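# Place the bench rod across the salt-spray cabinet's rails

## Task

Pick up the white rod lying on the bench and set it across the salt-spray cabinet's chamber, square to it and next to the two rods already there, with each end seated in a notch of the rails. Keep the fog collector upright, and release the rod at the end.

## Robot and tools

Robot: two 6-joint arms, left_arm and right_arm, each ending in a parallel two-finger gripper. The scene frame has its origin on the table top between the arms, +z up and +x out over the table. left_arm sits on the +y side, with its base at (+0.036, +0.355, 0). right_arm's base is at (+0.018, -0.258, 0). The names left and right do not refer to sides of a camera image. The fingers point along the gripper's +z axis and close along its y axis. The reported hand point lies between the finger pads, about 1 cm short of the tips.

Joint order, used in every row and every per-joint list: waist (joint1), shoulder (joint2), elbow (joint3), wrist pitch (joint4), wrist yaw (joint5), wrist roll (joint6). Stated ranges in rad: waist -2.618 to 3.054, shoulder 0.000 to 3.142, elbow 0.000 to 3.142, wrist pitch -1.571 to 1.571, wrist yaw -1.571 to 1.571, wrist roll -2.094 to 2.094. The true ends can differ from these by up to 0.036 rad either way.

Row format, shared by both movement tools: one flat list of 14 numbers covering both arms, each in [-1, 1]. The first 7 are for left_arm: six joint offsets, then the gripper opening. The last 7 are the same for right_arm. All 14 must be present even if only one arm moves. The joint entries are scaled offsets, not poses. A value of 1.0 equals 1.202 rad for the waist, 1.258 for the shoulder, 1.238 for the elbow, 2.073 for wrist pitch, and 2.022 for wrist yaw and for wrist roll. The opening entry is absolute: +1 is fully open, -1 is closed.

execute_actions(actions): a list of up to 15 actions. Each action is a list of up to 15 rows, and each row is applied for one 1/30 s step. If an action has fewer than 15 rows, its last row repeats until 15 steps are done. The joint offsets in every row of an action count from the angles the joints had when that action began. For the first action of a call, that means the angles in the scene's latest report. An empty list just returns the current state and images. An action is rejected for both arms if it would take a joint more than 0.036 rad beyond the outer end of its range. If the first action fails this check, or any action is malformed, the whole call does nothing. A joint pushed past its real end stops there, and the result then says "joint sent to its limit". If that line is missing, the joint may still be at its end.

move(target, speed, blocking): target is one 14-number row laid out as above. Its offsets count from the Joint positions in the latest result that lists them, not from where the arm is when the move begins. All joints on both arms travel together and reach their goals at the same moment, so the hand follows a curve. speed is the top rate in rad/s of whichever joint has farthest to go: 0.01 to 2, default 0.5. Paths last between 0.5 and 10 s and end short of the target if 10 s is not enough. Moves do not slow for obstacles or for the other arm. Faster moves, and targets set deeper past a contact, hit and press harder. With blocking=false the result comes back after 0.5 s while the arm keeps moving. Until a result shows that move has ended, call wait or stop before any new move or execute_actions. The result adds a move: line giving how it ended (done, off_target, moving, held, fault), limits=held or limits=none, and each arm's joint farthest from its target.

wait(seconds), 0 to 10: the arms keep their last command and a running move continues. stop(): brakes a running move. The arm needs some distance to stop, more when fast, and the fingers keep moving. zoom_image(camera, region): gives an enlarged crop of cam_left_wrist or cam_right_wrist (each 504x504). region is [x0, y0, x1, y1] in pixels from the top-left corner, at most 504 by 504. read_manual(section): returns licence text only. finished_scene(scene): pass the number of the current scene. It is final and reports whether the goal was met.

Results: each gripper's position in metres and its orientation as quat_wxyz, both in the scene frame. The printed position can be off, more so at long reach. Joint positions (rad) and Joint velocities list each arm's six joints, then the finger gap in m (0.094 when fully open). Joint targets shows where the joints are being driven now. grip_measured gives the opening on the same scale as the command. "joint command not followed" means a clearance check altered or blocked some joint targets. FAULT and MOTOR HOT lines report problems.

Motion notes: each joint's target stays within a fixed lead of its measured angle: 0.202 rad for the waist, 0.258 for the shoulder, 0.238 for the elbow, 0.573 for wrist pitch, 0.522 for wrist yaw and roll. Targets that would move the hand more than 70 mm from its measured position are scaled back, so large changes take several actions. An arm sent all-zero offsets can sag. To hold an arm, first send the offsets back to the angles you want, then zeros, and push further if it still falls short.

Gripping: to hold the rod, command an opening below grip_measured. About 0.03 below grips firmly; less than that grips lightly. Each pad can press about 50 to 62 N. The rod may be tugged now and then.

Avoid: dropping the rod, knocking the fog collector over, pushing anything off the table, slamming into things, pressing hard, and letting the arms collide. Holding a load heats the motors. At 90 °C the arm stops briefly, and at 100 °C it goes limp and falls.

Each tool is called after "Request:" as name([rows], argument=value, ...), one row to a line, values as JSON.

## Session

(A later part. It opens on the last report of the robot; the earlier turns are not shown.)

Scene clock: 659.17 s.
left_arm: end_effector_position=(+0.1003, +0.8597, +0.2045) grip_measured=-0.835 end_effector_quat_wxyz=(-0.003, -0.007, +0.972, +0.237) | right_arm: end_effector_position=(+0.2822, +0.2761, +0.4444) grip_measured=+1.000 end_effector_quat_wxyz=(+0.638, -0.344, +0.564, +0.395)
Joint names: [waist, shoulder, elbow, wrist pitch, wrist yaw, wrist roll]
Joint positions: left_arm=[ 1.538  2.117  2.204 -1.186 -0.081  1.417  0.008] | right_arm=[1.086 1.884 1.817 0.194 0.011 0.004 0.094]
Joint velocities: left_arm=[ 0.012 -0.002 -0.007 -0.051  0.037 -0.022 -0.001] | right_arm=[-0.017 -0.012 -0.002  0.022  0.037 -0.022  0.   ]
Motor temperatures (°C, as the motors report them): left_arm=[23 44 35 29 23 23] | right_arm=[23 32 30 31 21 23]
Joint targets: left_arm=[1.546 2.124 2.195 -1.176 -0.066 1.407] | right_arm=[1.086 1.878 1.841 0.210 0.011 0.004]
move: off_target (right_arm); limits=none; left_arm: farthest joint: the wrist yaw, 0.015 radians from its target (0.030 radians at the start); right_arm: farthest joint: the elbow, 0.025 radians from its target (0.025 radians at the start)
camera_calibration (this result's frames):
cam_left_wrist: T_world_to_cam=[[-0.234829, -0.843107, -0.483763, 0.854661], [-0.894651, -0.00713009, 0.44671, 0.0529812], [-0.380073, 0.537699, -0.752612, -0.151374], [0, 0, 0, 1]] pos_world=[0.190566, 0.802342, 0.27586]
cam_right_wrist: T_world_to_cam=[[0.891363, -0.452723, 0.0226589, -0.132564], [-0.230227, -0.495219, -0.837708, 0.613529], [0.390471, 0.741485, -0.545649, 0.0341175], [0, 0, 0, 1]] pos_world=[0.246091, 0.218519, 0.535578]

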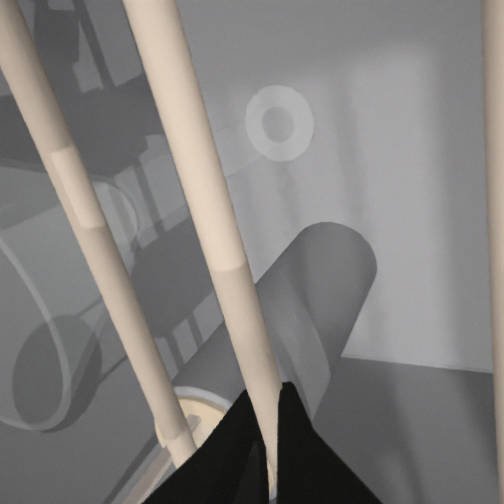

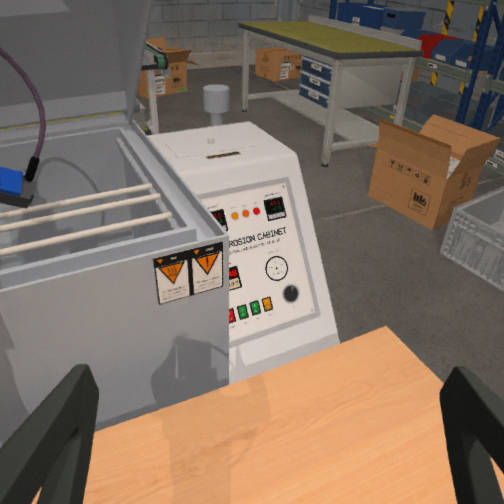

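Request:
move(target=[0.006,0.006,-0.027,0.005,0.007,-0.005,-0.87, 0,-0.005,0.02,0.008,0,0,1], speed=0.05)

Request:
zoom_image(camera="cam_right_wrist", region=[120,165,190,225])

Scene clock: 680.33 s.
left_arm: end_effector_position=(+0.1003, +0.8596, +0.2026) grip_measured=-0.835 end_effector_quat_wxyz=(-0.003, -0.007, +0.972, +0.236) | right_arm: end_effector_position=(+0.2822, +0.2761, +0.4444) grip_measured=+1.000 end_effector_quat_wxyz=(+0.638, -0.344, +0.564, +0.395)
Joint names: [waist, shoulder, elbow, wrist pitch, wrist yaw, wrist roll]
Joint positions: left_arm=[ 1.538  2.117  2.197 -1.182 -0.081  1.417  0.008] | right_arm=[1.086 1.884 1.817 0.194 0.011 0.004 0.094]
Joint velocities: left_arm=[ 0.007 -0.017  0.007 -0.051  0.007 -0.051  0.   ] | right_arm=[ 0.007 -0.017 -0.012  0.051 -0.007 -0.007  0.   ]
Motor temperatures (°C, as the motors report them): left_arm=[23 44 33 30 23 23] | right_arm=[23 33 30 31 21 23]
Joint targets: left_arm=[1.546 2.124 2.171 -1.176 -0.067 1.407] | right_arm=[1.086 1.878 1.841 0.210 0.011 0.004]
move: off_target (left_arm, right_arm); limits=none; left_arm: farthest joint: the elbow, 0.027 radians from its target (0.034 radians at the start); right_arm: farthest joint: the elbow, 0.025 radians from its target (0.025 radians at the start)
camera_calibration (this result's frames):
cam_left_wrist: T_world_to_cam=[[-0.235016, -0.844365, -0.481473, 0.85433], [-0.894614, -0.00577331, 0.446802, 0.0527164], [-0.380044, 0.535738, -0.754024, -0.150822], [0, 0, 0, 1]] pos_world=[0.190623, 0.802471, 0.27406]
cam_right_wrist: T_world_to_cam=[[0.891363, -0.452723, 0.0226589, -0.132564], [-0.230227, -0.495219, -0.837708, 0.613529], [0.390471, 0.741485, -0.545649, 0.0341175], [0, 0, 0, 1]] pos_world=[0.246091, 0.218519, 0.535578]

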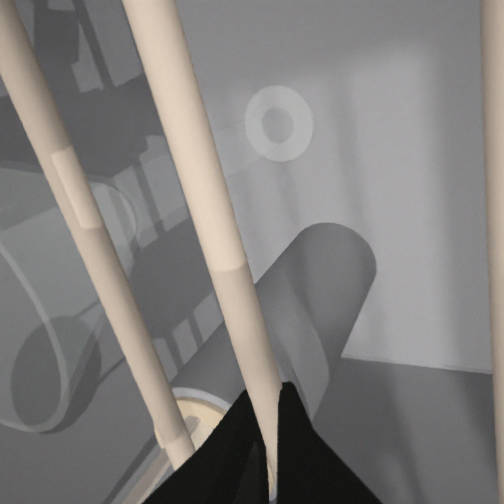

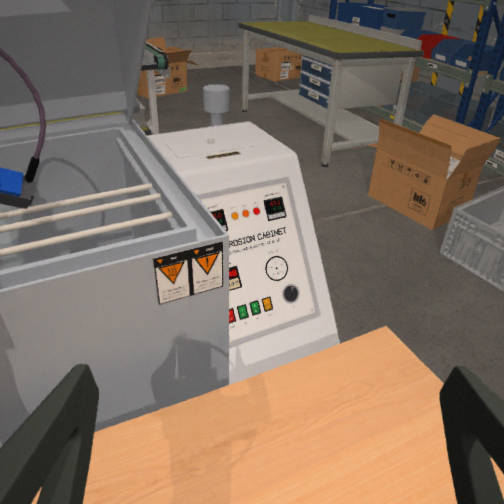

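Region (120, 165, 190, 225) of cam_right_wrist's 504x504 image, scaled by 7.200, with more detail than that image has; it fills the top 432 rows of this view, and the rest is white.

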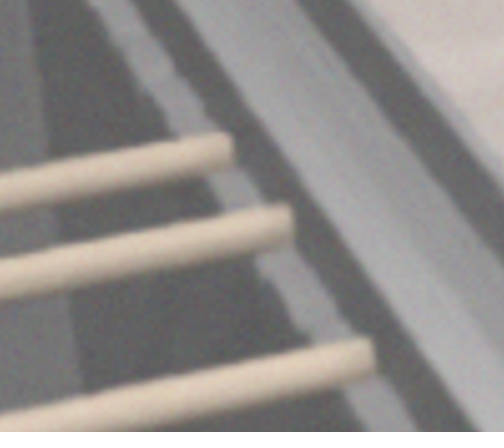

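Request:
zoom_image(camera="cam_right_wrist", region=[140,175,185,220])

Region (140, 175, 185, 220) of cam_right_wrist's 504x504 image, scaled by 11.200, with more detail than that image has.

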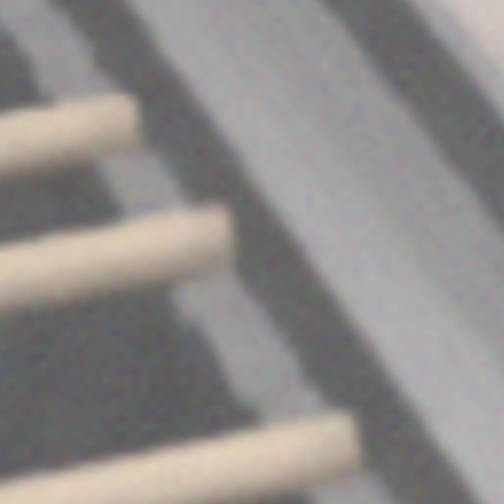

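Request:
move(target=[0.006,0.006,-0.018,-0.0135,0.007,-0.005,-0.87, 0,-0.005,0.02,0.008,0,0,1], speed=0.05)

Request:
zoom_image(camera="cam_right_wrist", region=[120,165,190,225])

Scene clock: 712.43 s.
left_arm: end_effector_position=(+0.1003, +0.8595, +0.2026) grip_measured=-0.835 end_effector_quat_wxyz=(-0.003, -0.007, +0.972, +0.235) | right_arm: end_effector_position=(+0.2822, +0.2761, +0.4444) grip_measured=+1.000 end_effector_quat_wxyz=(+0.638, -0.344, +0.564, +0.395)
Joint names: [waist, shoulder, elbow, wrist pitch, wrist yaw, wrist roll]
Joint positions: left_arm=[ 1.538  2.117  2.197 -1.182 -0.081  1.417  0.008] | right_arm=[1.086 1.884 1.817 0.194 0.011 0.004 0.094]
Joint velocities: left_arm=[-0.012 -0.017 -0.002 -0.095 -0.095 -0.007  0.001] | right_arm=[-0.012 -0.017 -0.002 -0.007 -0.022 -0.037  0.   ]
Motor temperatures (°C, as the motors report them): left_arm=[23 45 32 30 23 23] | right_arm=[23 33 30 31 21 23]
Joint targets: left_arm=[1.546 2.124 2.175 -1.210 -0.066 1.407] | right_arm=[1.086 1.878 1.841 0.210 0.011 0.004]
move: off_target (left_arm, right_arm); limits=none; left_arm: farthest joint: the wrist pitch, 0.028 radians from its target (0.028 radians at the start); right_arm: farthest joint: the elbow, 0.025 radians from its target (0.025 radians at the start)
camera_calibration (this result's frames):
cam_left_wrist: T_world_to_cam=[[-0.235044, -0.844546, -0.481141, 0.854328], [-0.894587, -0.00560497, 0.446858, 0.0525645], [-0.380089, 0.535454, -0.754203, -0.150529], [0, 0, 0, 1]] pos_world=[0.190614, 0.802415, 0.274033]
cam_right_wrist: T_world_to_cam=[[0.891363, -0.452723, 0.0226589, -0.132564], [-0.230227, -0.495219, -0.837708, 0.613529], [0.390471, 0.741485, -0.545649, 0.0341175], [0, 0, 0, 1]] pos_world=[0.246091, 0.218519, 0.535578]

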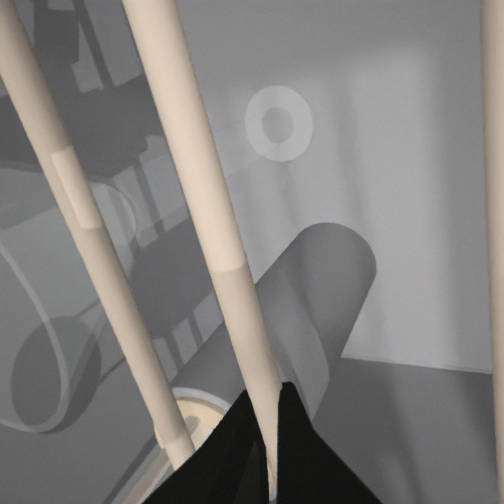

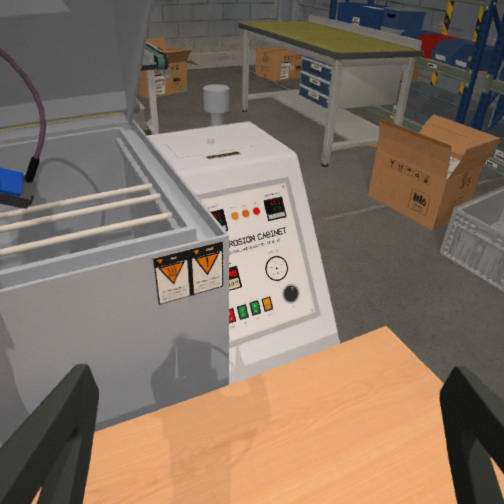

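Region (120, 165, 190, 225) of cam_right_wrist's 504x504 image, scaled by 7.200, with more detail than that image has; it fills the top 432 rows of this view, and the rest is white.

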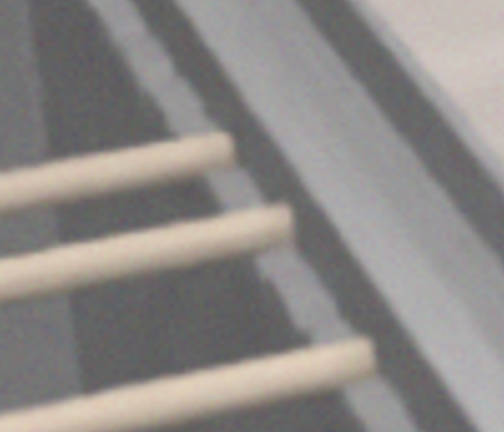

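Request:
zoom_image(camera="cam_left_wrist", region=[0,0,252,126])

Request:
zoom_image(camera="cam_left_wrist", region=[60,300,312,426])

Region (0, 0, 252, 126) of cam_left_wrist's 504x504 image, scaled by 2.000, with more detail than that image has.

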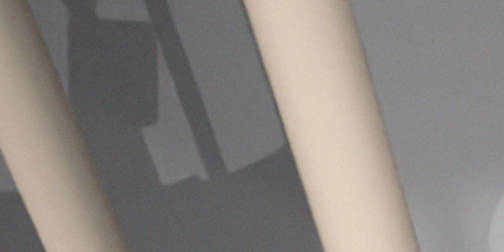

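Region (60, 300, 312, 426) of cam_left_wrist's 504x504 image, scaled by 2.000, with more detail than that image has.

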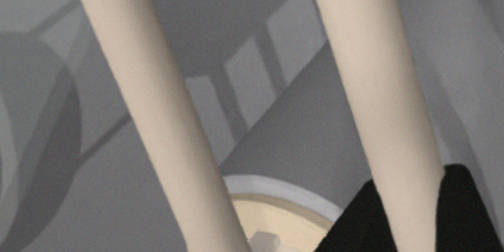

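Request:
move(target=[0.006,0.006,-0.006,-0.021,0.007,-0.005,-0.87, 0,-0.005,0.02,0.008,0,0,1], speed=0.05)

Request:
zoom_image(camera="cam_right_wrist", region=[120,165,190,225])

Scene clock: 753.50 s.
left_arm: end_effector_position=(+0.1003, +0.8594, +0.2025) grip_measured=-0.835 end_effector_quat_wxyz=(-0.003, -0.007, +0.972, +0.235) | right_arm: end_effector_position=(+0.2822, +0.2761, +0.4444) grip_measured=+1.000 end_effector_quat_wxyz=(+0.638, -0.344, +0.564, +0.395)
Joint names: [waist, shoulder, elbow, wrist pitch, wrist yaw, wrist roll]
Joint positions: left_arm=[ 1.538  2.117  2.197 -1.183 -0.081  1.417  0.008] | right_arm=[1.086 1.884 1.817 0.194 0.011 0.004 0.094]
Joint velocities: left_arm=[-0.017 -0.027 -0.002 -0.022 -0.022 -0.022  0.   ] | right_arm=[ 0.002 -0.012  0.012  0.037 -0.051 -0.037  0.   ]
Motor temperatures (°C, as the motors report them): left_arm=[23 45 31 28 23 23] | right_arm=[23 33 30 31 21 23]
Joint targets: left_arm=[1.546 2.124 2.190 -1.226 -0.066 1.407] | right_arm=[1.086 1.878 1.841 0.210 0.011 0.004]
move: off_target (left_arm, right_arm); limits=none; left_arm: farthest joint: the wrist pitch, 0.043 radians from its target (0.043 radians at the start); right_arm: farthest joint: the elbow, 0.025 radians from its target (0.025 radians at the start)
camera_calibration (this result's frames):
cam_left_wrist: T_world_to_cam=[[-0.235073, -0.844727, -0.480808, 0.854325], [-0.894561, -0.00543662, 0.446914, 0.0524125], [-0.380134, 0.53517, -0.754382, -0.150237], [0, 0, 0, 1]] pos_world=[0.190605, 0.802359, 0.274007]
cam_right_wrist: T_world_to_cam=[[0.891363, -0.452723, 0.0226589, -0.132564], [-0.230227, -0.495219, -0.837708, 0.613529], [0.390471, 0.741485, -0.545649, 0.0341175], [0, 0, 0, 1]] pos_world=[0.246091, 0.218519, 0.535578]

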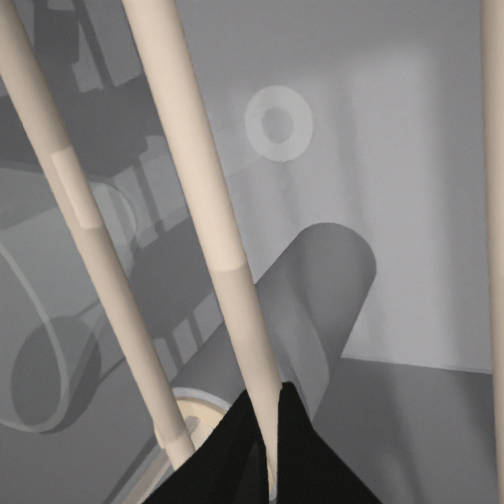

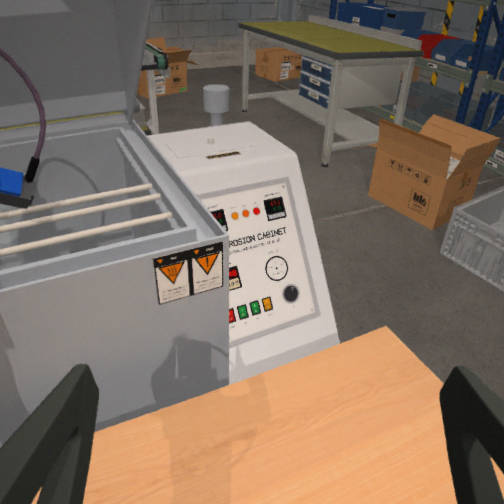

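Region (120, 165, 190, 225) of cam_right_wrist's 504x504 image, scaled by 7.200, with more detail than that image has; it fills the top 432 rows of this view, and the rest is white.

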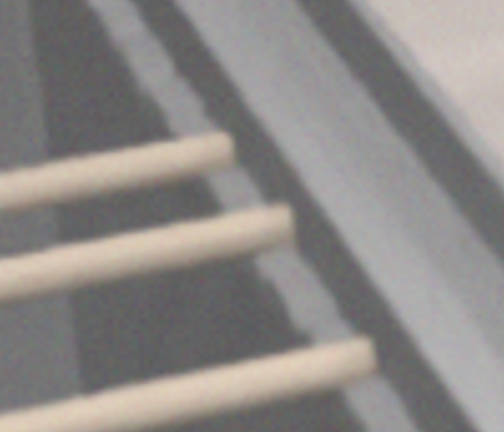

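Request:
move(target=[0.006,0.006,-0.016,0.013,0.007,-0.005,-0.87, 0,-0.005,0.02,0.008,0,0,1], speed=0.05)

Request:
zoom_image(camera="cam_right_wrist", region=[120,165,190,225])

Scene clock: 762.73 s.
left_arm: end_effector_position=(+0.1008, +0.8628, +0.2036) grip_measured=-0.835 end_effector_quat_wxyz=(-0.002, -0.008, +0.970, +0.242) | right_arm: end_effector_position=(+0.2822, +0.2761, +0.4444) grip_measured=+1.000 end_effector_quat_wxyz=(+0.638, -0.344, +0.564, +0.395)
Joint names: [waist, shoulder, elbow, wrist pitch, wrist yaw, wrist roll]
Joint positions: left_arm=[ 1.538  2.117  2.195 -1.166 -0.081  1.417  0.008] | right_arm=[1.086 1.884 1.817 0.194 0.011 0.004 0.094]
Joint velocities: left_arm=[-0.002 -0.012 -0.017 -0.022 -0.066 -0.037 -0.   ] | right_arm=[-0.007 -0.007  0.002  0.037 -0.022 -0.037  0.   ]
Motor temperatures (°C, as the motors report them): left_arm=[23 45 32 28 23 23] | right_arm=[23 33 30 31 21 23]
Joint targets: left_arm=[1.546 2.124 2.177 -1.156 -0.066 1.407] | right_arm=[1.086 1.878 1.841 0.210 0.011 0.004]
move: off_target (right_arm); limits=none; left_arm: farthest joint: the elbow, 0.018 radians from its target (0.020 radians at the start); right_arm: farthest joint: the elbow, 0.025 radians from its target (0.025 radians at the start)
camera_calibration (this result's frames):
cam_left_wrist: T_world_to_cam=[[-0.233963, -0.837754, -0.493386, 0.854228], [-0.895577, -0.0118192, 0.44475, 0.0584657], [-0.378423, 0.54592, -0.747508, -0.161841], [0, 0, 0, 1]] pos_world=[0.190974, 0.804676, 0.274484]
cam_right_wrist: T_world_to_cam=[[0.891363, -0.452723, 0.0226589, -0.132564], [-0.230227, -0.495219, -0.837708, 0.613529], [0.390471, 0.741485, -0.545649, 0.0341175], [0, 0, 0, 1]] pos_world=[0.246091, 0.218519, 0.535578]

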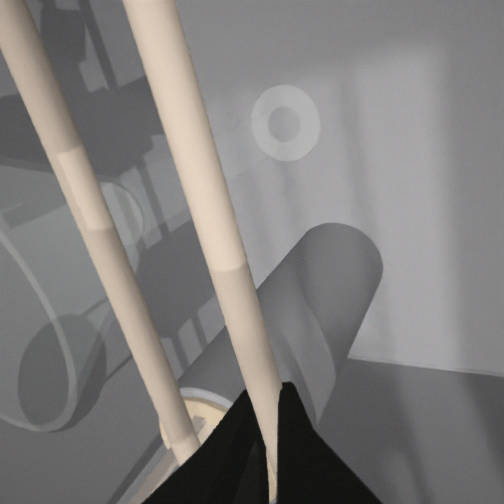

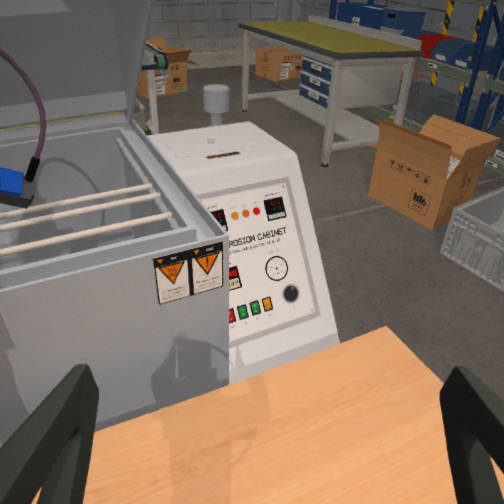

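Region (120, 165, 190, 225) of cam_right_wrist's 504x504 image, scaled by 7.200, with more detail than that image has; it fills the top 432 rows of this view, and the rest is white.

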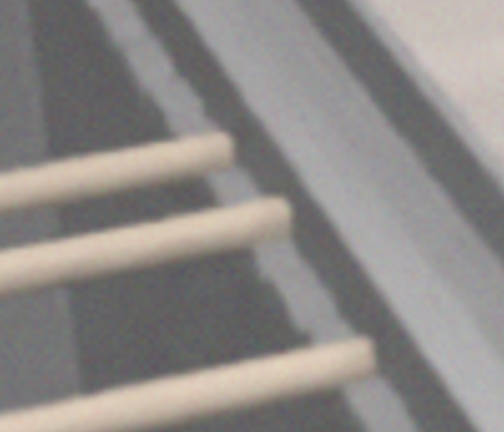

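Request:
move(target=[0.006,0.006,-0.008,0.004,0.007,-0.005,-0.87, 0.55,-0.005,0.02,0.008,0,0,1], speed=0.6)

Scene clock: 805.50 s.
left_arm: end_effector_position=(+0.1008, +0.8628, +0.2036) grip_measured=-0.835 end_effector_quat_wxyz=(-0.002, -0.008, +0.970, +0.242) | right_arm: end_effector_position=(-0.1071, +0.3249, +0.4444) grip_measured=+1.000 end_effector_quat_wxyz=(+0.472, -0.511, +0.419, +0.583)
Joint names: [waist, shoulder, elbow, wrist pitch, wrist yaw, wrist roll]
Joint positions: left_arm=[ 1.538  2.117  2.195 -1.166 -0.081  1.417  0.008] | right_arm=[1.755 1.884 1.817 0.194 0.008 0.004 0.094]
Joint velocities: left_arm=[-0.027  0.017  0.002  0.095  0.051 -0.022  0.   ] | right_arm=[-0.002 -0.002 -0.007 -0.066 -0.022 -0.007  0.   ]
Motor temperatures (°C, as the motors report them): left_arm=[23 46 31 29 23 23] | right_arm=[23 34 30 31 21 23]
Joint targets: left_arm=[1.546 2.124 2.185 -1.158 -0.066 1.407] | right_arm=[1.747 1.878 1.841 0.210 0.011 0.004]
move: off_target (right_arm); limits=none; left_arm: farthest joint: the wrist yaw, 0.014 radians from its target (0.014 radians at the start); right_arm: farthest joint: the elbow, 0.025 radians from its target (0.025 radians at the start)
camera_calibration (this result's frames):
cam_left_wrist: T_world_to_cam=[[-0.233963, -0.837754, -0.493386, 0.854228], [-0.895577, -0.0118192, 0.44475, 0.0584657], [-0.378423, 0.54592, -0.747508, -0.161841], [0, 0, 0, 1]] pos_world=[0.190974, 0.804676, 0.274484]
cam_right_wrist: T_world_to_cam=[[0.979292, 0.20113, 0.0230908, 0.0332712], [0.128756, -0.530733, -0.837702, 0.598043], [-0.156232, 0.823328, -0.54564, 0.0648093], [0, 0, 0, 1]] pos_world=[-0.0994585, 0.25735, 0.535575]

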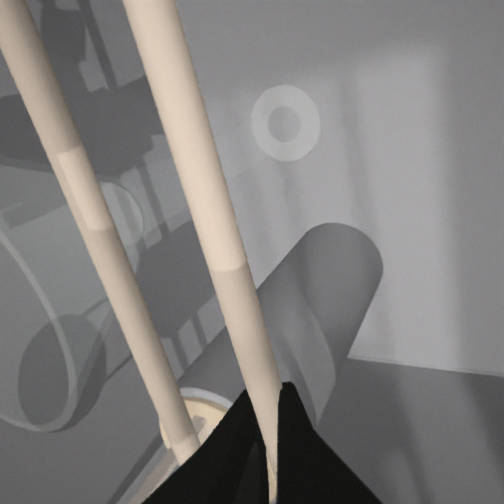

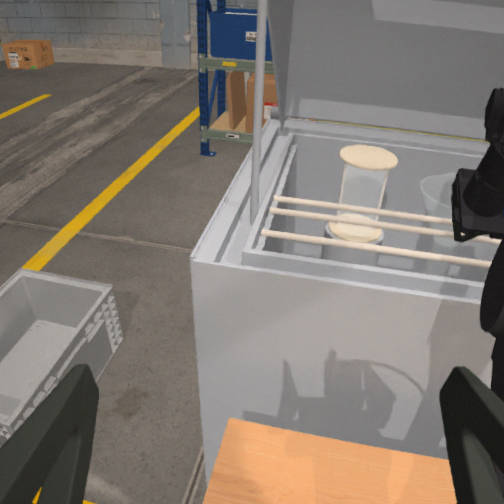

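Request:
zoom_image(camera="cam_right_wrist", region=[235,170,335,270])

Region (235, 170, 335, 270) of cam_right_wrist's 504x504 image, scaled by 5.040, with more detail than that image has.

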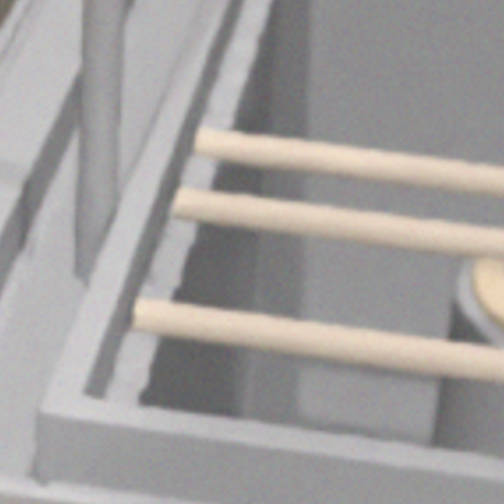

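Request:
move(target=[0.006,0.006,0.03,0.0,0.007,-0.005,-0.87, 0,-0.005,0.02,0.008,0,0,1], speed=0.06)

Scene clock: 840.20 s.
left_arm: end_effector_position=(+0.1011, +0.8644, +0.2078) grip_measured=-0.835 end_effector_quat_wxyz=(-0.001, -0.008, +0.969, +0.248) | right_arm: end_effector_position=(-0.1071, +0.3249, +0.4444) grip_measured=+1.000 end_effector_quat_wxyz=(+0.472, -0.511, +0.419, +0.583)
Joint names: [waist, shoulder, elbow, wrist pitch, wrist yaw, wrist roll]
Joint positions: left_arm=[ 1.538  2.117  2.207 -1.166 -0.081  1.417  0.008] | right_arm=[1.755 1.884 1.817 0.194 0.008 0.004 0.094]
Joint velocities: left_arm=[ 0.007 -0.012 -0.007  0.007 -0.037  0.081  0.001] | right_arm=[ 0.007 -0.007 -0.002 -0.022 -0.037 -0.066  0.   ]
Motor temperatures (°C, as the motors report them): left_arm=[23 47 32 29 23 23] | right_arm=[23 34 30 31 21 23]
Joint targets: left_arm=[1.546 2.124 2.232 -1.166 -0.066 1.407] | right_arm=[1.755 1.878 1.841 0.210 0.008 0.004]
move: off_target (left_arm, right_arm); limits=none; left_arm: farthest joint: the elbow, 0.025 radians from its target (0.037 radians at the start); right_arm: farthest joint: the elbow, 0.025 radians from its target (0.025 radians at the start)
camera_calibration (this result's frames):
cam_left_wrist: T_world_to_cam=[[-0.233036, -0.831932, -0.50357, 0.85471], [-0.896402, -0.0170026, 0.442916, 0.0617916], [-0.377038, 0.554617, -0.741783, -0.168333], [0, 0, 0, 1]] pos_world=[0.191101, 0.805472, 0.278171]
cam_right_wrist: T_world_to_cam=[[0.979292, 0.20113, 0.0230908, 0.0332712], [0.128756, -0.530733, -0.837702, 0.598043], [-0.156232, 0.823328, -0.54564, 0.0648093], [0, 0, 0, 1]] pos_world=[-0.0994585, 0.25735, 0.535575]

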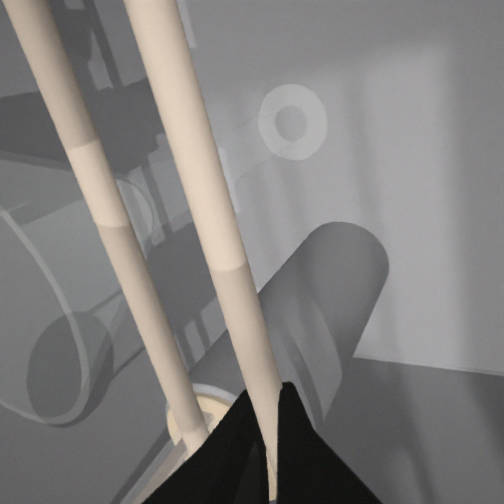

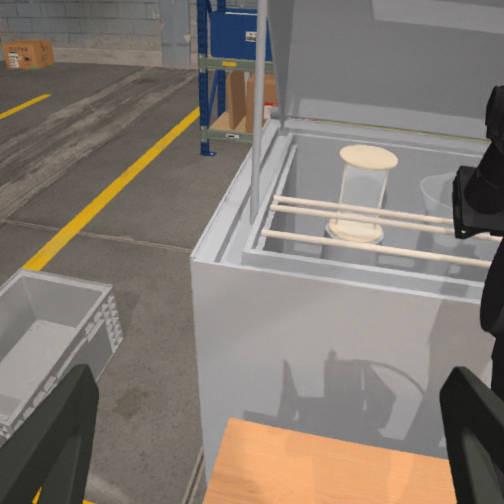

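Request:
move(target=[0.006,0.006,0.02,-0.023,0.007,-0.005,-0.87, 0,-0.005,0.02,0.008,0,0,1], speed=0.06)

Request:
zoom_image(camera="cam_right_wrist", region=[235,170,335,270])

Scene clock: 848.53 s.
left_arm: end_effector_position=(+0.1000, +0.8578, +0.2044) grip_measured=-0.835 end_effector_quat_wxyz=(-0.003, -0.008, +0.972, +0.233) | right_arm: end_effector_position=(-0.1071, +0.3249, +0.4444) grip_measured=+1.000 end_effector_quat_wxyz=(+0.472, -0.511, +0.419, +0.583)
Joint names: [waist, shoulder, elbow, wrist pitch, wrist yaw, wrist roll]
Joint positions: left_arm=[ 1.538  2.117  2.207 -1.196 -0.081  1.415  0.008] | right_arm=[1.755 1.884 1.817 0.194 0.008 0.004 0.094]
Joint velocities: left_arm=[-0.012  0.002 -0.002  0.081 -0.007  0.11   0.   ] | right_arm=[-0.012 -0.002 -0.002 -0.051 -0.037  0.037  0.   ]
Motor temperatures (°C, as the motors report them): left_arm=[23 47 33 29 23 23] | right_arm=[23 34 30 31 21 23]
Joint targets: left_arm=[1.546 2.124 2.232 -1.214 -0.066 1.407] | right_arm=[1.755 1.878 1.841 0.210 0.008 0.004]
move: off_target (left_arm, right_arm); limits=none; left_arm: farthest joint: the elbow, 0.025 radians from its target (0.025 radians at the start); right_arm: farthest joint: the elbow, 0.025 radians from its target (0.025 radians at the start)
camera_calibration (this result's frames):
cam_left_wrist: T_world_to_cam=[[-0.233138, -0.847, -0.477743, 0.85494], [-0.894747, -0.00558567, 0.446538, 0.0515714], [-0.380886, 0.531564, -0.756549, -0.14447], [0, 0, 0, 1]] pos_world=[0.190435, 0.801217, 0.276114]
cam_right_wrist: T_world_to_cam=[[0.979292, 0.20113, 0.0230908, 0.0332712], [0.128756, -0.530733, -0.837702, 0.598043], [-0.156232, 0.823328, -0.54564, 0.0648093], [0, 0, 0, 1]] pos_world=[-0.0994585, 0.25735, 0.535575]

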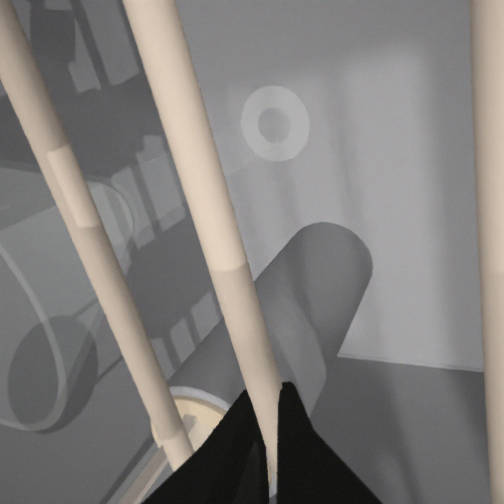

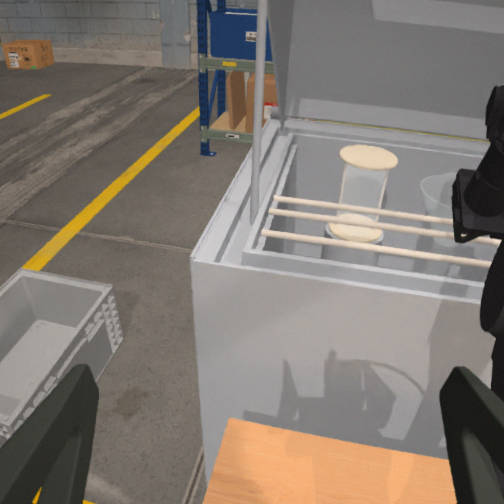

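Region (235, 170, 335, 270) of cam_right_wrist's 504x504 image, scaled by 5.040, with more detail than that image has.

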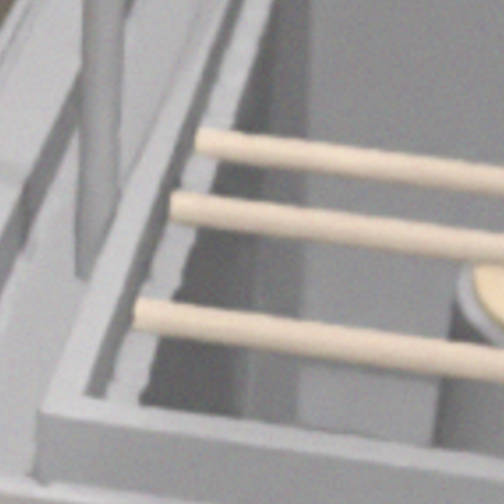

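Request:
execute_actions(actions=[])

Scene clock: 864.63 s.
left_arm: end_effector_position=(+0.1001, +0.8578, +0.2044) grip_measured=-0.835 end_effector_quat_wxyz=(-0.003, -0.008, +0.972, +0.233) | right_arm: end_effector_position=(-0.1071, +0.3249, +0.4444) grip_measured=+1.000 end_effector_quat_wxyz=(+0.472, -0.511, +0.419, +0.583)
Joint names: [waist, shoulder, elbow, wrist pitch, wrist yaw, wrist roll]
Joint positions: left_arm=[ 1.538  2.117  2.207 -1.196 -0.08   1.415  0.008] | right_arm=[1.755 1.884 1.817 0.194 0.008 0.004 0.094]
Joint velocities: left_arm=[ 0.007 -0.002  0.007  0.037 -0.007 -0.066 -0.001] | right_arm=[-0.012  0.002  0.022  0.066 -0.007 -0.007  0.   ]
Motor temperatures (°C, as the motors report them): left_arm=[23 47 34 29 23 23] | right_arm=[23 34 30 31 21 23]
Joint targets: left_arm=[1.546 2.124 2.232 -1.214 -0.066 1.407] | right_arm=[1.755 1.878 1.841 0.210 0.008 0.004]
camera_calibration (this result's frames):
cam_left_wrist: T_world_to_cam=[[-0.232751, -0.847063, -0.477819, 0.854977], [-0.894974, -0.00571446, 0.446082, 0.0518601], [-0.38059, 0.531461, -0.756769, -0.14434], [0, 0, 0, 1]] pos_world=[0.190476, 0.801227, 0.276158]
cam_right_wrist: T_world_to_cam=[[0.979292, 0.20113, 0.0230908, 0.0332712], [0.128756, -0.530733, -0.837702, 0.598043], [-0.156232, 0.823328, -0.54564, 0.0648093], [0, 0, 0, 1]] pos_world=[-0.0994585, 0.25735, 0.535575]

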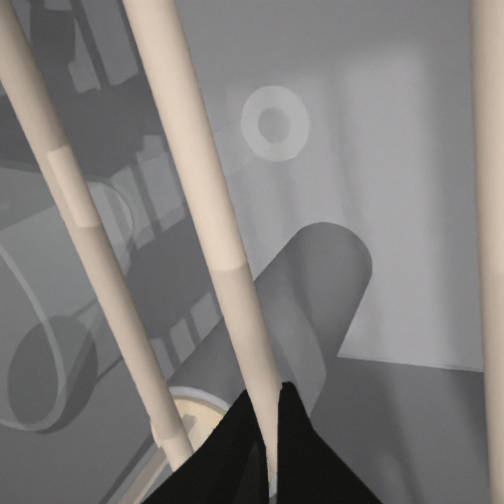

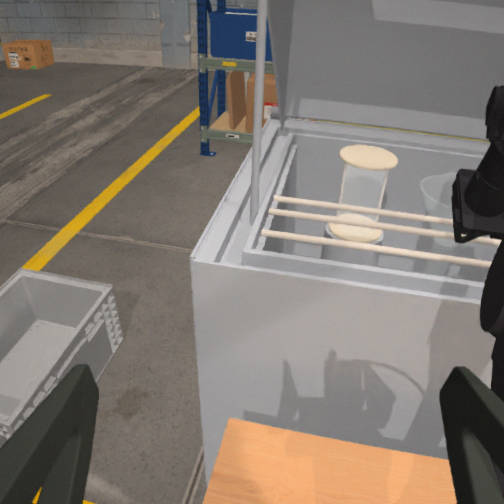

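Request:
move(target=[0.006,0.006,-0.024,-0.008,0.007,-0.004,-0.87,0,-0.005,0.02,0.008,0,0,1], speed=0.05)

Request:
zoom_image(camera="cam_right_wrist", region=[235,170,335,270])

Scene clock: 870.53 s.
left_arm: end_effector_position=(+0.1001, +0.8567, +0.2018) grip_measured=-0.835 end_effector_quat_wxyz=(-0.002, -0.010, +0.973, +0.230) | right_arm: end_effector_position=(-0.1071, +0.3249, +0.4444) grip_measured=+1.000 end_effector_quat_wxyz=(+0.472, -0.511, +0.419, +0.583)
Joint names: [waist, shoulder, elbow, wrist pitch, wrist yaw, wrist roll]
Joint positions: left_arm=[ 1.538  2.117  2.2   -1.196 -0.079  1.412  0.008] | right_arm=[1.755 1.884 1.817 0.194 0.008 0.004 0.094]
Joint velocities: left_arm=[-0.002  0.007 -0.012  0.051  0.066  0.037 -0.001] | right_arm=[ 0.002 -0.012  0.002  0.007  0.007  0.007  0.   ]
Motor temperatures (°C, as the motors report them): left_arm=[23 47 34 29 23 23] | right_arm=[23 34 30 31 21 23]
Joint targets: left_arm=[1.546 2.124 2.177 -1.213 -0.066 1.406] | right_arm=[1.755 1.878 1.841 0.210 0.008 0.004]
move: off_target (left_arm, right_arm); limits=none; left_arm: farthest joint: the elbow, 0.022 radians from its target (0.029 radians at the start); right_arm: farthest joint: the elbow, 0.025 radians from its target (0.025 radians at the start)
camera_calibration (this result's frames):
cam_left_wrist: T_world_to_cam=[[-0.230693, -0.851153, -0.471507, 0.854817], [-0.895266, -0.00414861, 0.445513, 0.0517724], [-0.381156, 0.524901, -0.761051, -0.139177], [0, 0, 0, 1]] pos_world=[0.190502, 0.800849, 0.274066]
cam_right_wrist: T_world_to_cam=[[0.979292, 0.20113, 0.0230908, 0.0332712], [0.128756, -0.530733, -0.837702, 0.598043], [-0.156232, 0.823328, -0.54564, 0.0648093], [0, 0, 0, 1]] pos_world=[-0.0994585, 0.25735, 0.535575]

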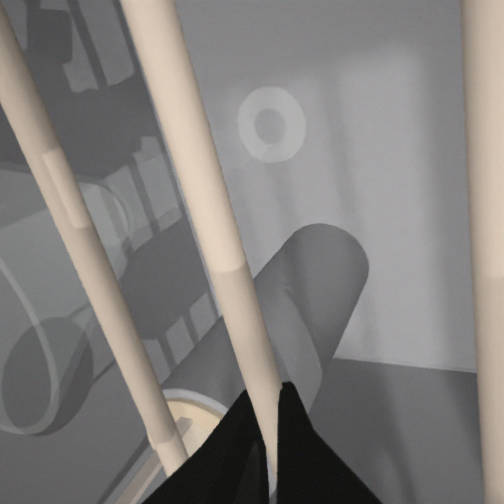

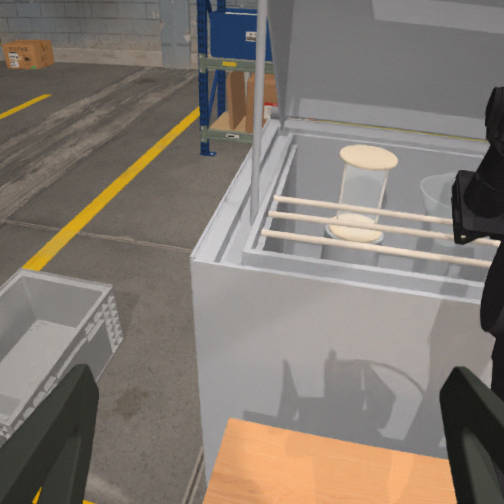

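Region (235, 170, 335, 270) of cam_right_wrist's 504x504 image, scaled by 5.040, with more detail than that image has.

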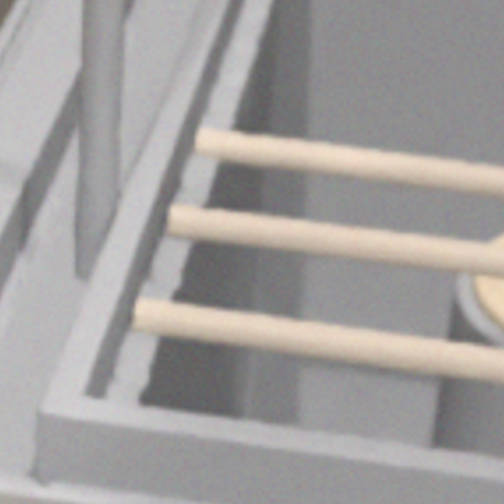

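Request:
move(target=[0.006,0.006,-0.03,-0.008,0.007,-0.004,-0.87,0,-0.005,0.02,0.008,0,0,1], speed=0.05)

Request:
zoom_image(camera="cam_right_wrist", region=[235,170,335,270])

Scene clock: 875.80 s.
left_arm: end_effector_position=(+0.1000, +0.8563, +0.2007) grip_measured=-0.835 end_effector_quat_wxyz=(-0.003, -0.010, +0.974, +0.228) | right_arm: end_effector_position=(-0.1071, +0.3249, +0.4444) grip_measured=+1.000 end_effector_quat_wxyz=(+0.472, -0.511, +0.419, +0.583)
Joint names: [waist, shoulder, elbow, wrist pitch, wrist yaw, wrist roll]
Joint positions: left_arm=[ 1.538  2.117  2.196 -1.196 -0.079  1.411  0.008] | right_arm=[1.755 1.884 1.817 0.194 0.008 0.004 0.094]
Joint velocities: left_arm=[-0.007 -0.002 -0.007 -0.022  0.022  0.081  0.   ] | right_arm=[-0.012  0.002 -0.007 -0.037 -0.022 -0.051  0.   ]
Motor temperatures (°C, as the motors report them): left_arm=[23 47 33 29 23 23] | right_arm=[23 34 30 31 21 23]
Joint targets: left_arm=[1.546 2.124 2.162 -1.213 -0.065 1.404] | right_arm=[1.755 1.878 1.841 0.210 0.008 0.004]
move: off_target (left_arm, right_arm); limits=none; left_arm: farthest joint: the elbow, 0.034 radians from its target (0.036 radians at the start); right_arm: farthest joint: the elbow, 0.025 radians from its target (0.025 radians at the start)
camera_calibration (this result's frames):
cam_left_wrist: T_world_to_cam=[[-0.230177, -0.852724, -0.468913, 0.854706], [-0.895201, -0.0034203, 0.445649, 0.0515251], [-0.38162, 0.52235, -0.762572, -0.137249], [0, 0, 0, 1]] pos_world=[0.190482, 0.800697, 0.273158]
cam_right_wrist: T_world_to_cam=[[0.979292, 0.20113, 0.0230908, 0.0332712], [0.128756, -0.530733, -0.837702, 0.598043], [-0.156232, 0.823328, -0.54564, 0.0648093], [0, 0, 0, 1]] pos_world=[-0.0994585, 0.25735, 0.535575]

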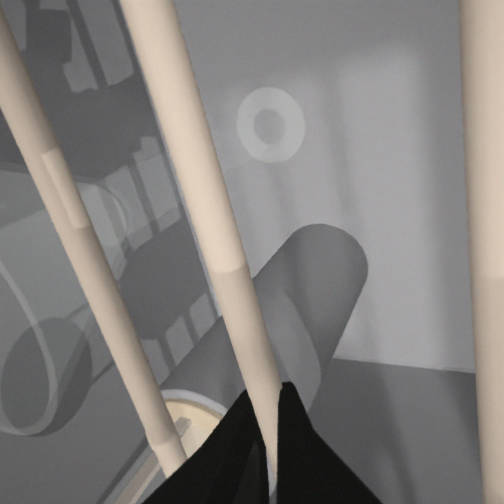

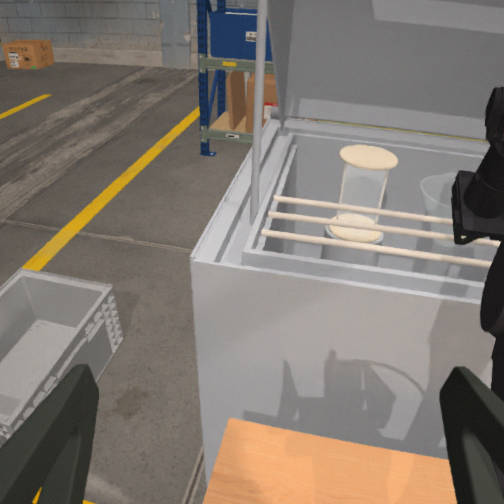

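Region (235, 170, 335, 270) of cam_right_wrist's 504x504 image, scaled by 5.040, with more detail than that image has.

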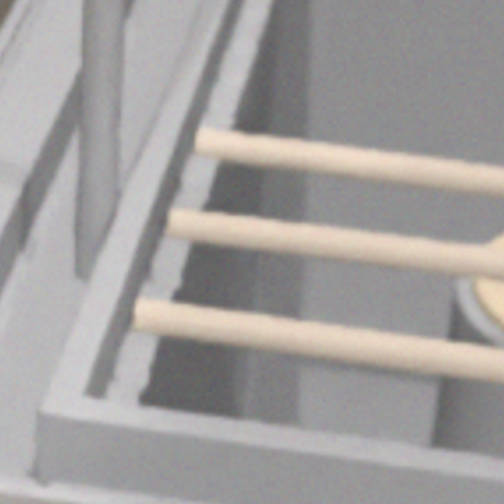

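Request:
move(target=[0.006,0.006,-0.022,-0.008,0.007,-0.004,-0.87,-0.557,-0.005,0.02,0.008,0,0,1], speed=0.6)

Request:
zoom_image(camera="cam_right_wrist", region=[120,165,190,225])

Scene clock: 884.10 s.
left_arm: end_effector_position=(+0.1000, +0.8564, +0.2008) grip_measured=-0.835 end_effector_quat_wxyz=(-0.003, -0.010, +0.974, +0.228) | right_arm: end_effector_position=(+0.2867, +0.2739, +0.4444) grip_measured=+1.000 end_effector_quat_wxyz=(+0.640, -0.342, +0.566, +0.392)
Joint names: [waist, shoulder, elbow, wrist pitch, wrist yaw, wrist roll]
Joint positions: left_arm=[ 1.538  2.117  2.196 -1.196 -0.079  1.411  0.008] | right_arm=[1.078 1.884 1.817 0.194 0.011 0.004 0.094]
Joint velocities: left_arm=[-0.002 -0.007 -0.012  0.007  0.007 -0.11  -0.   ] | right_arm=[-0.007  0.002 -0.007  0.007 -0.037 -0.037  0.   ]
Motor temperatures (°C, as the motors report them): left_arm=[23 47 32 29 23 23] | right_arm=[23 34 30 31 21 23]
Joint targets: left_arm=[1.546 2.124 2.169 -1.213 -0.065 1.403] | right_arm=[1.086 1.878 1.841 0.210 0.008 0.004]
move: off_target (left_arm, right_arm); limits=none; left_arm: farthest joint: the elbow, 0.028 radians from its target (0.028 radians at the start); right_arm: farthest joint: the elbow, 0.025 radians from its target (0.025 radians at the start)
camera_calibration (this result's frames):
cam_left_wrist: T_world_to_cam=[[-0.230149, -0.852548, -0.469249, 0.854713], [-0.895228, -0.00358818, 0.445594, 0.0516763], [-0.381574, 0.522637, -0.762398, -0.137542], [0, 0, 0, 1]] pos_world=[0.190491, 0.800753, 0.273184]
cam_right_wrist: T_world_to_cam=[[0.887532, -0.460188, 0.0226589, -0.134426], [-0.234375, -0.493269, -0.837708, 0.614105], [0.39668, 0.738182, -0.545649, 0.033155], [0, 0, 0, 1]] pos_world=[0.250086, 0.216584, 0.535578]

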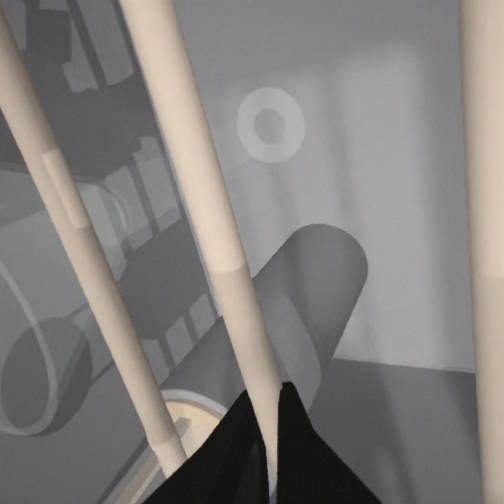

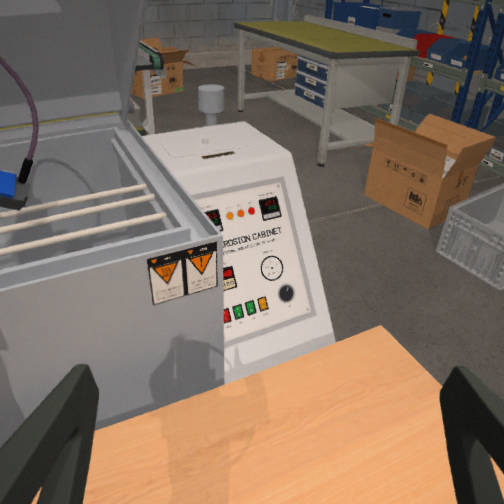

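Region (120, 165, 190, 225) of cam_right_wrist's 504x504 image, scaled by 7.200, with more detail than that image has; it fills the top 432 rows of this view, and the rest is white.

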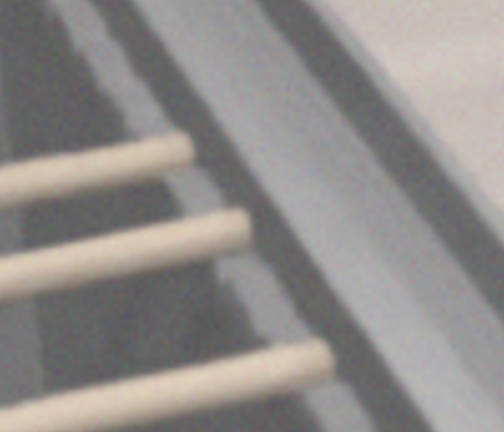

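Request:
zoom_image(camera="cam_right_wrist", region=[135,175,175,225])

Region (135, 175, 175, 225) of cam_right_wrist's 504x504 image, scaled by 10.080, with more detail than that image has; it fills the left 403 columns of this view, and the rest is white.

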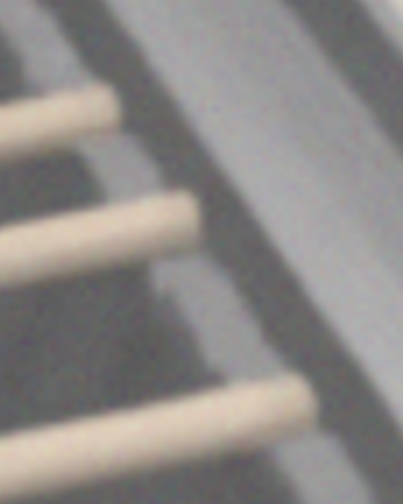

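Request:
move(target=[0.009,0.006,-0.024,-0.008,0.014,-0.006,-0.87,0.006,-0.005,0.02,0.008,0,0,1], speed=0.05)

Request:
zoom_image(camera="cam_right_wrist", region=[135,175,175,225])

Scene clock: 933.23 s.
left_arm: end_effector_position=(+0.1000, +0.8564, +0.2007) grip_measured=-0.835 end_effector_quat_wxyz=(+0.000, -0.010, +0.974, +0.228) | right_arm: end_effector_position=(+0.2867, +0.2739, +0.4444) grip_measured=+1.000 end_effector_quat_wxyz=(+0.640, -0.342, +0.566, +0.392)
Joint names: [waist, shoulder, elbow, wrist pitch, wrist yaw, wrist roll]
Joint positions: left_arm=[ 1.541  2.117  2.196 -1.196 -0.073  1.411  0.008] | right_arm=[1.078 1.884 1.817 0.194 0.011 0.004 0.094]
Joint velocities: left_arm=[-0.002 -0.007  0.007  0.007  0.022  0.051 -0.001] | right_arm=[-0.002  0.002 -0.002  0.007 -0.037  0.007  0.   ]
Motor temperatures (°C, as the motors report them): left_arm=[23 48 31 28 23 23] | right_arm=[23 34 30 31 21 23]
Joint targets: left_arm=[1.549 2.124 2.167 -1.213 -0.051 1.399] | right_arm=[1.085 1.878 1.841 0.210 0.011 0.004]
move: off_target (left_arm, right_arm); limits=none; left_arm: farthest joint: the elbow, 0.030 radians from its target (0.030 radians at the start); right_arm: farthest joint: the elbow, 0.025 radians from its target (0.025 radians at the start)
camera_calibration (this result's frames):
cam_left_wrist: T_world_to_cam=[[-0.227922, -0.852847, -0.469791, 0.854823], [-0.897779, -0.00268525, 0.440437, 0.0522256], [-0.376887, 0.522154, -0.765056, -0.137128], [0, 0, 0, 1]] pos_world=[0.190038, 0.800775, 0.273675]
cam_right_wrist: T_world_to_cam=[[0.887532, -0.460188, 0.0226589, -0.134426], [-0.234375, -0.493269, -0.837708, 0.614105], [0.39668, 0.738182, -0.545649, 0.033155], [0, 0, 0, 1]] pos_world=[0.250086, 0.216584, 0.535578]

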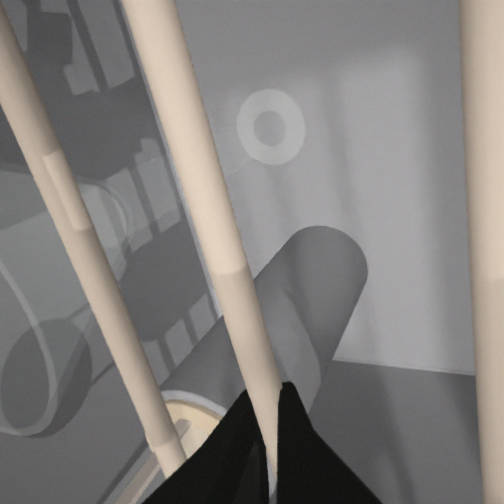

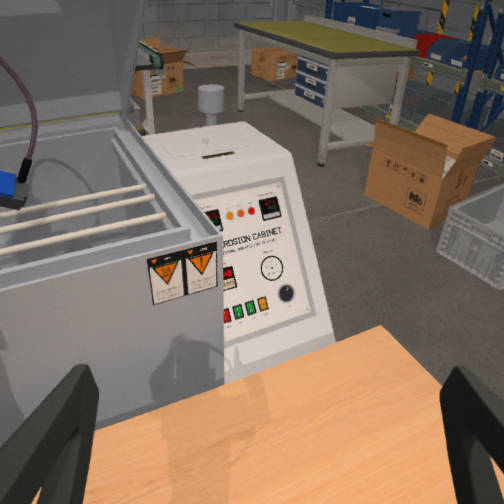

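Region (135, 175, 175, 225) of cam_right_wrist's 504x504 image, scaled by 10.080, with more detail than that image has; it fills the left 403 columns of this view, and the rest is white.

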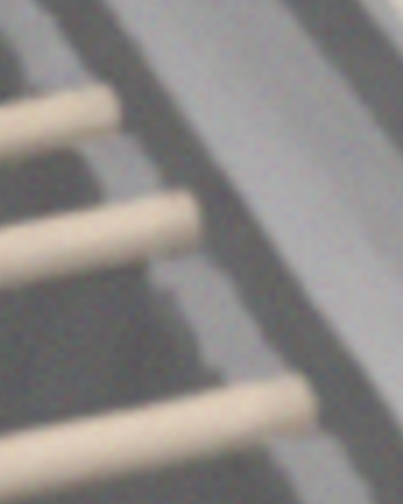

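Request:
zoom_image(camera="cam_left_wrist", region=[0,0,504,504])

Region (0, 0, 504, 504) of cam_left_wrist's 504x504 image, scaled by 1.000.

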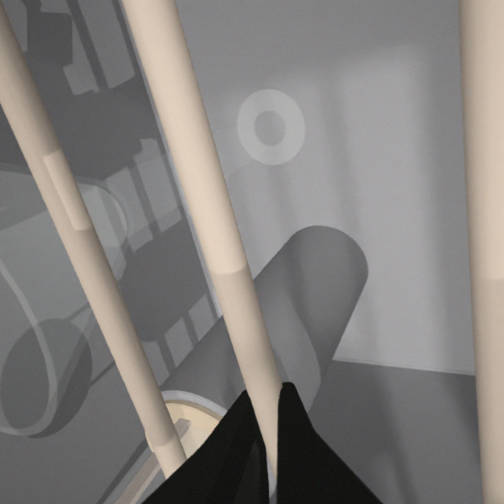

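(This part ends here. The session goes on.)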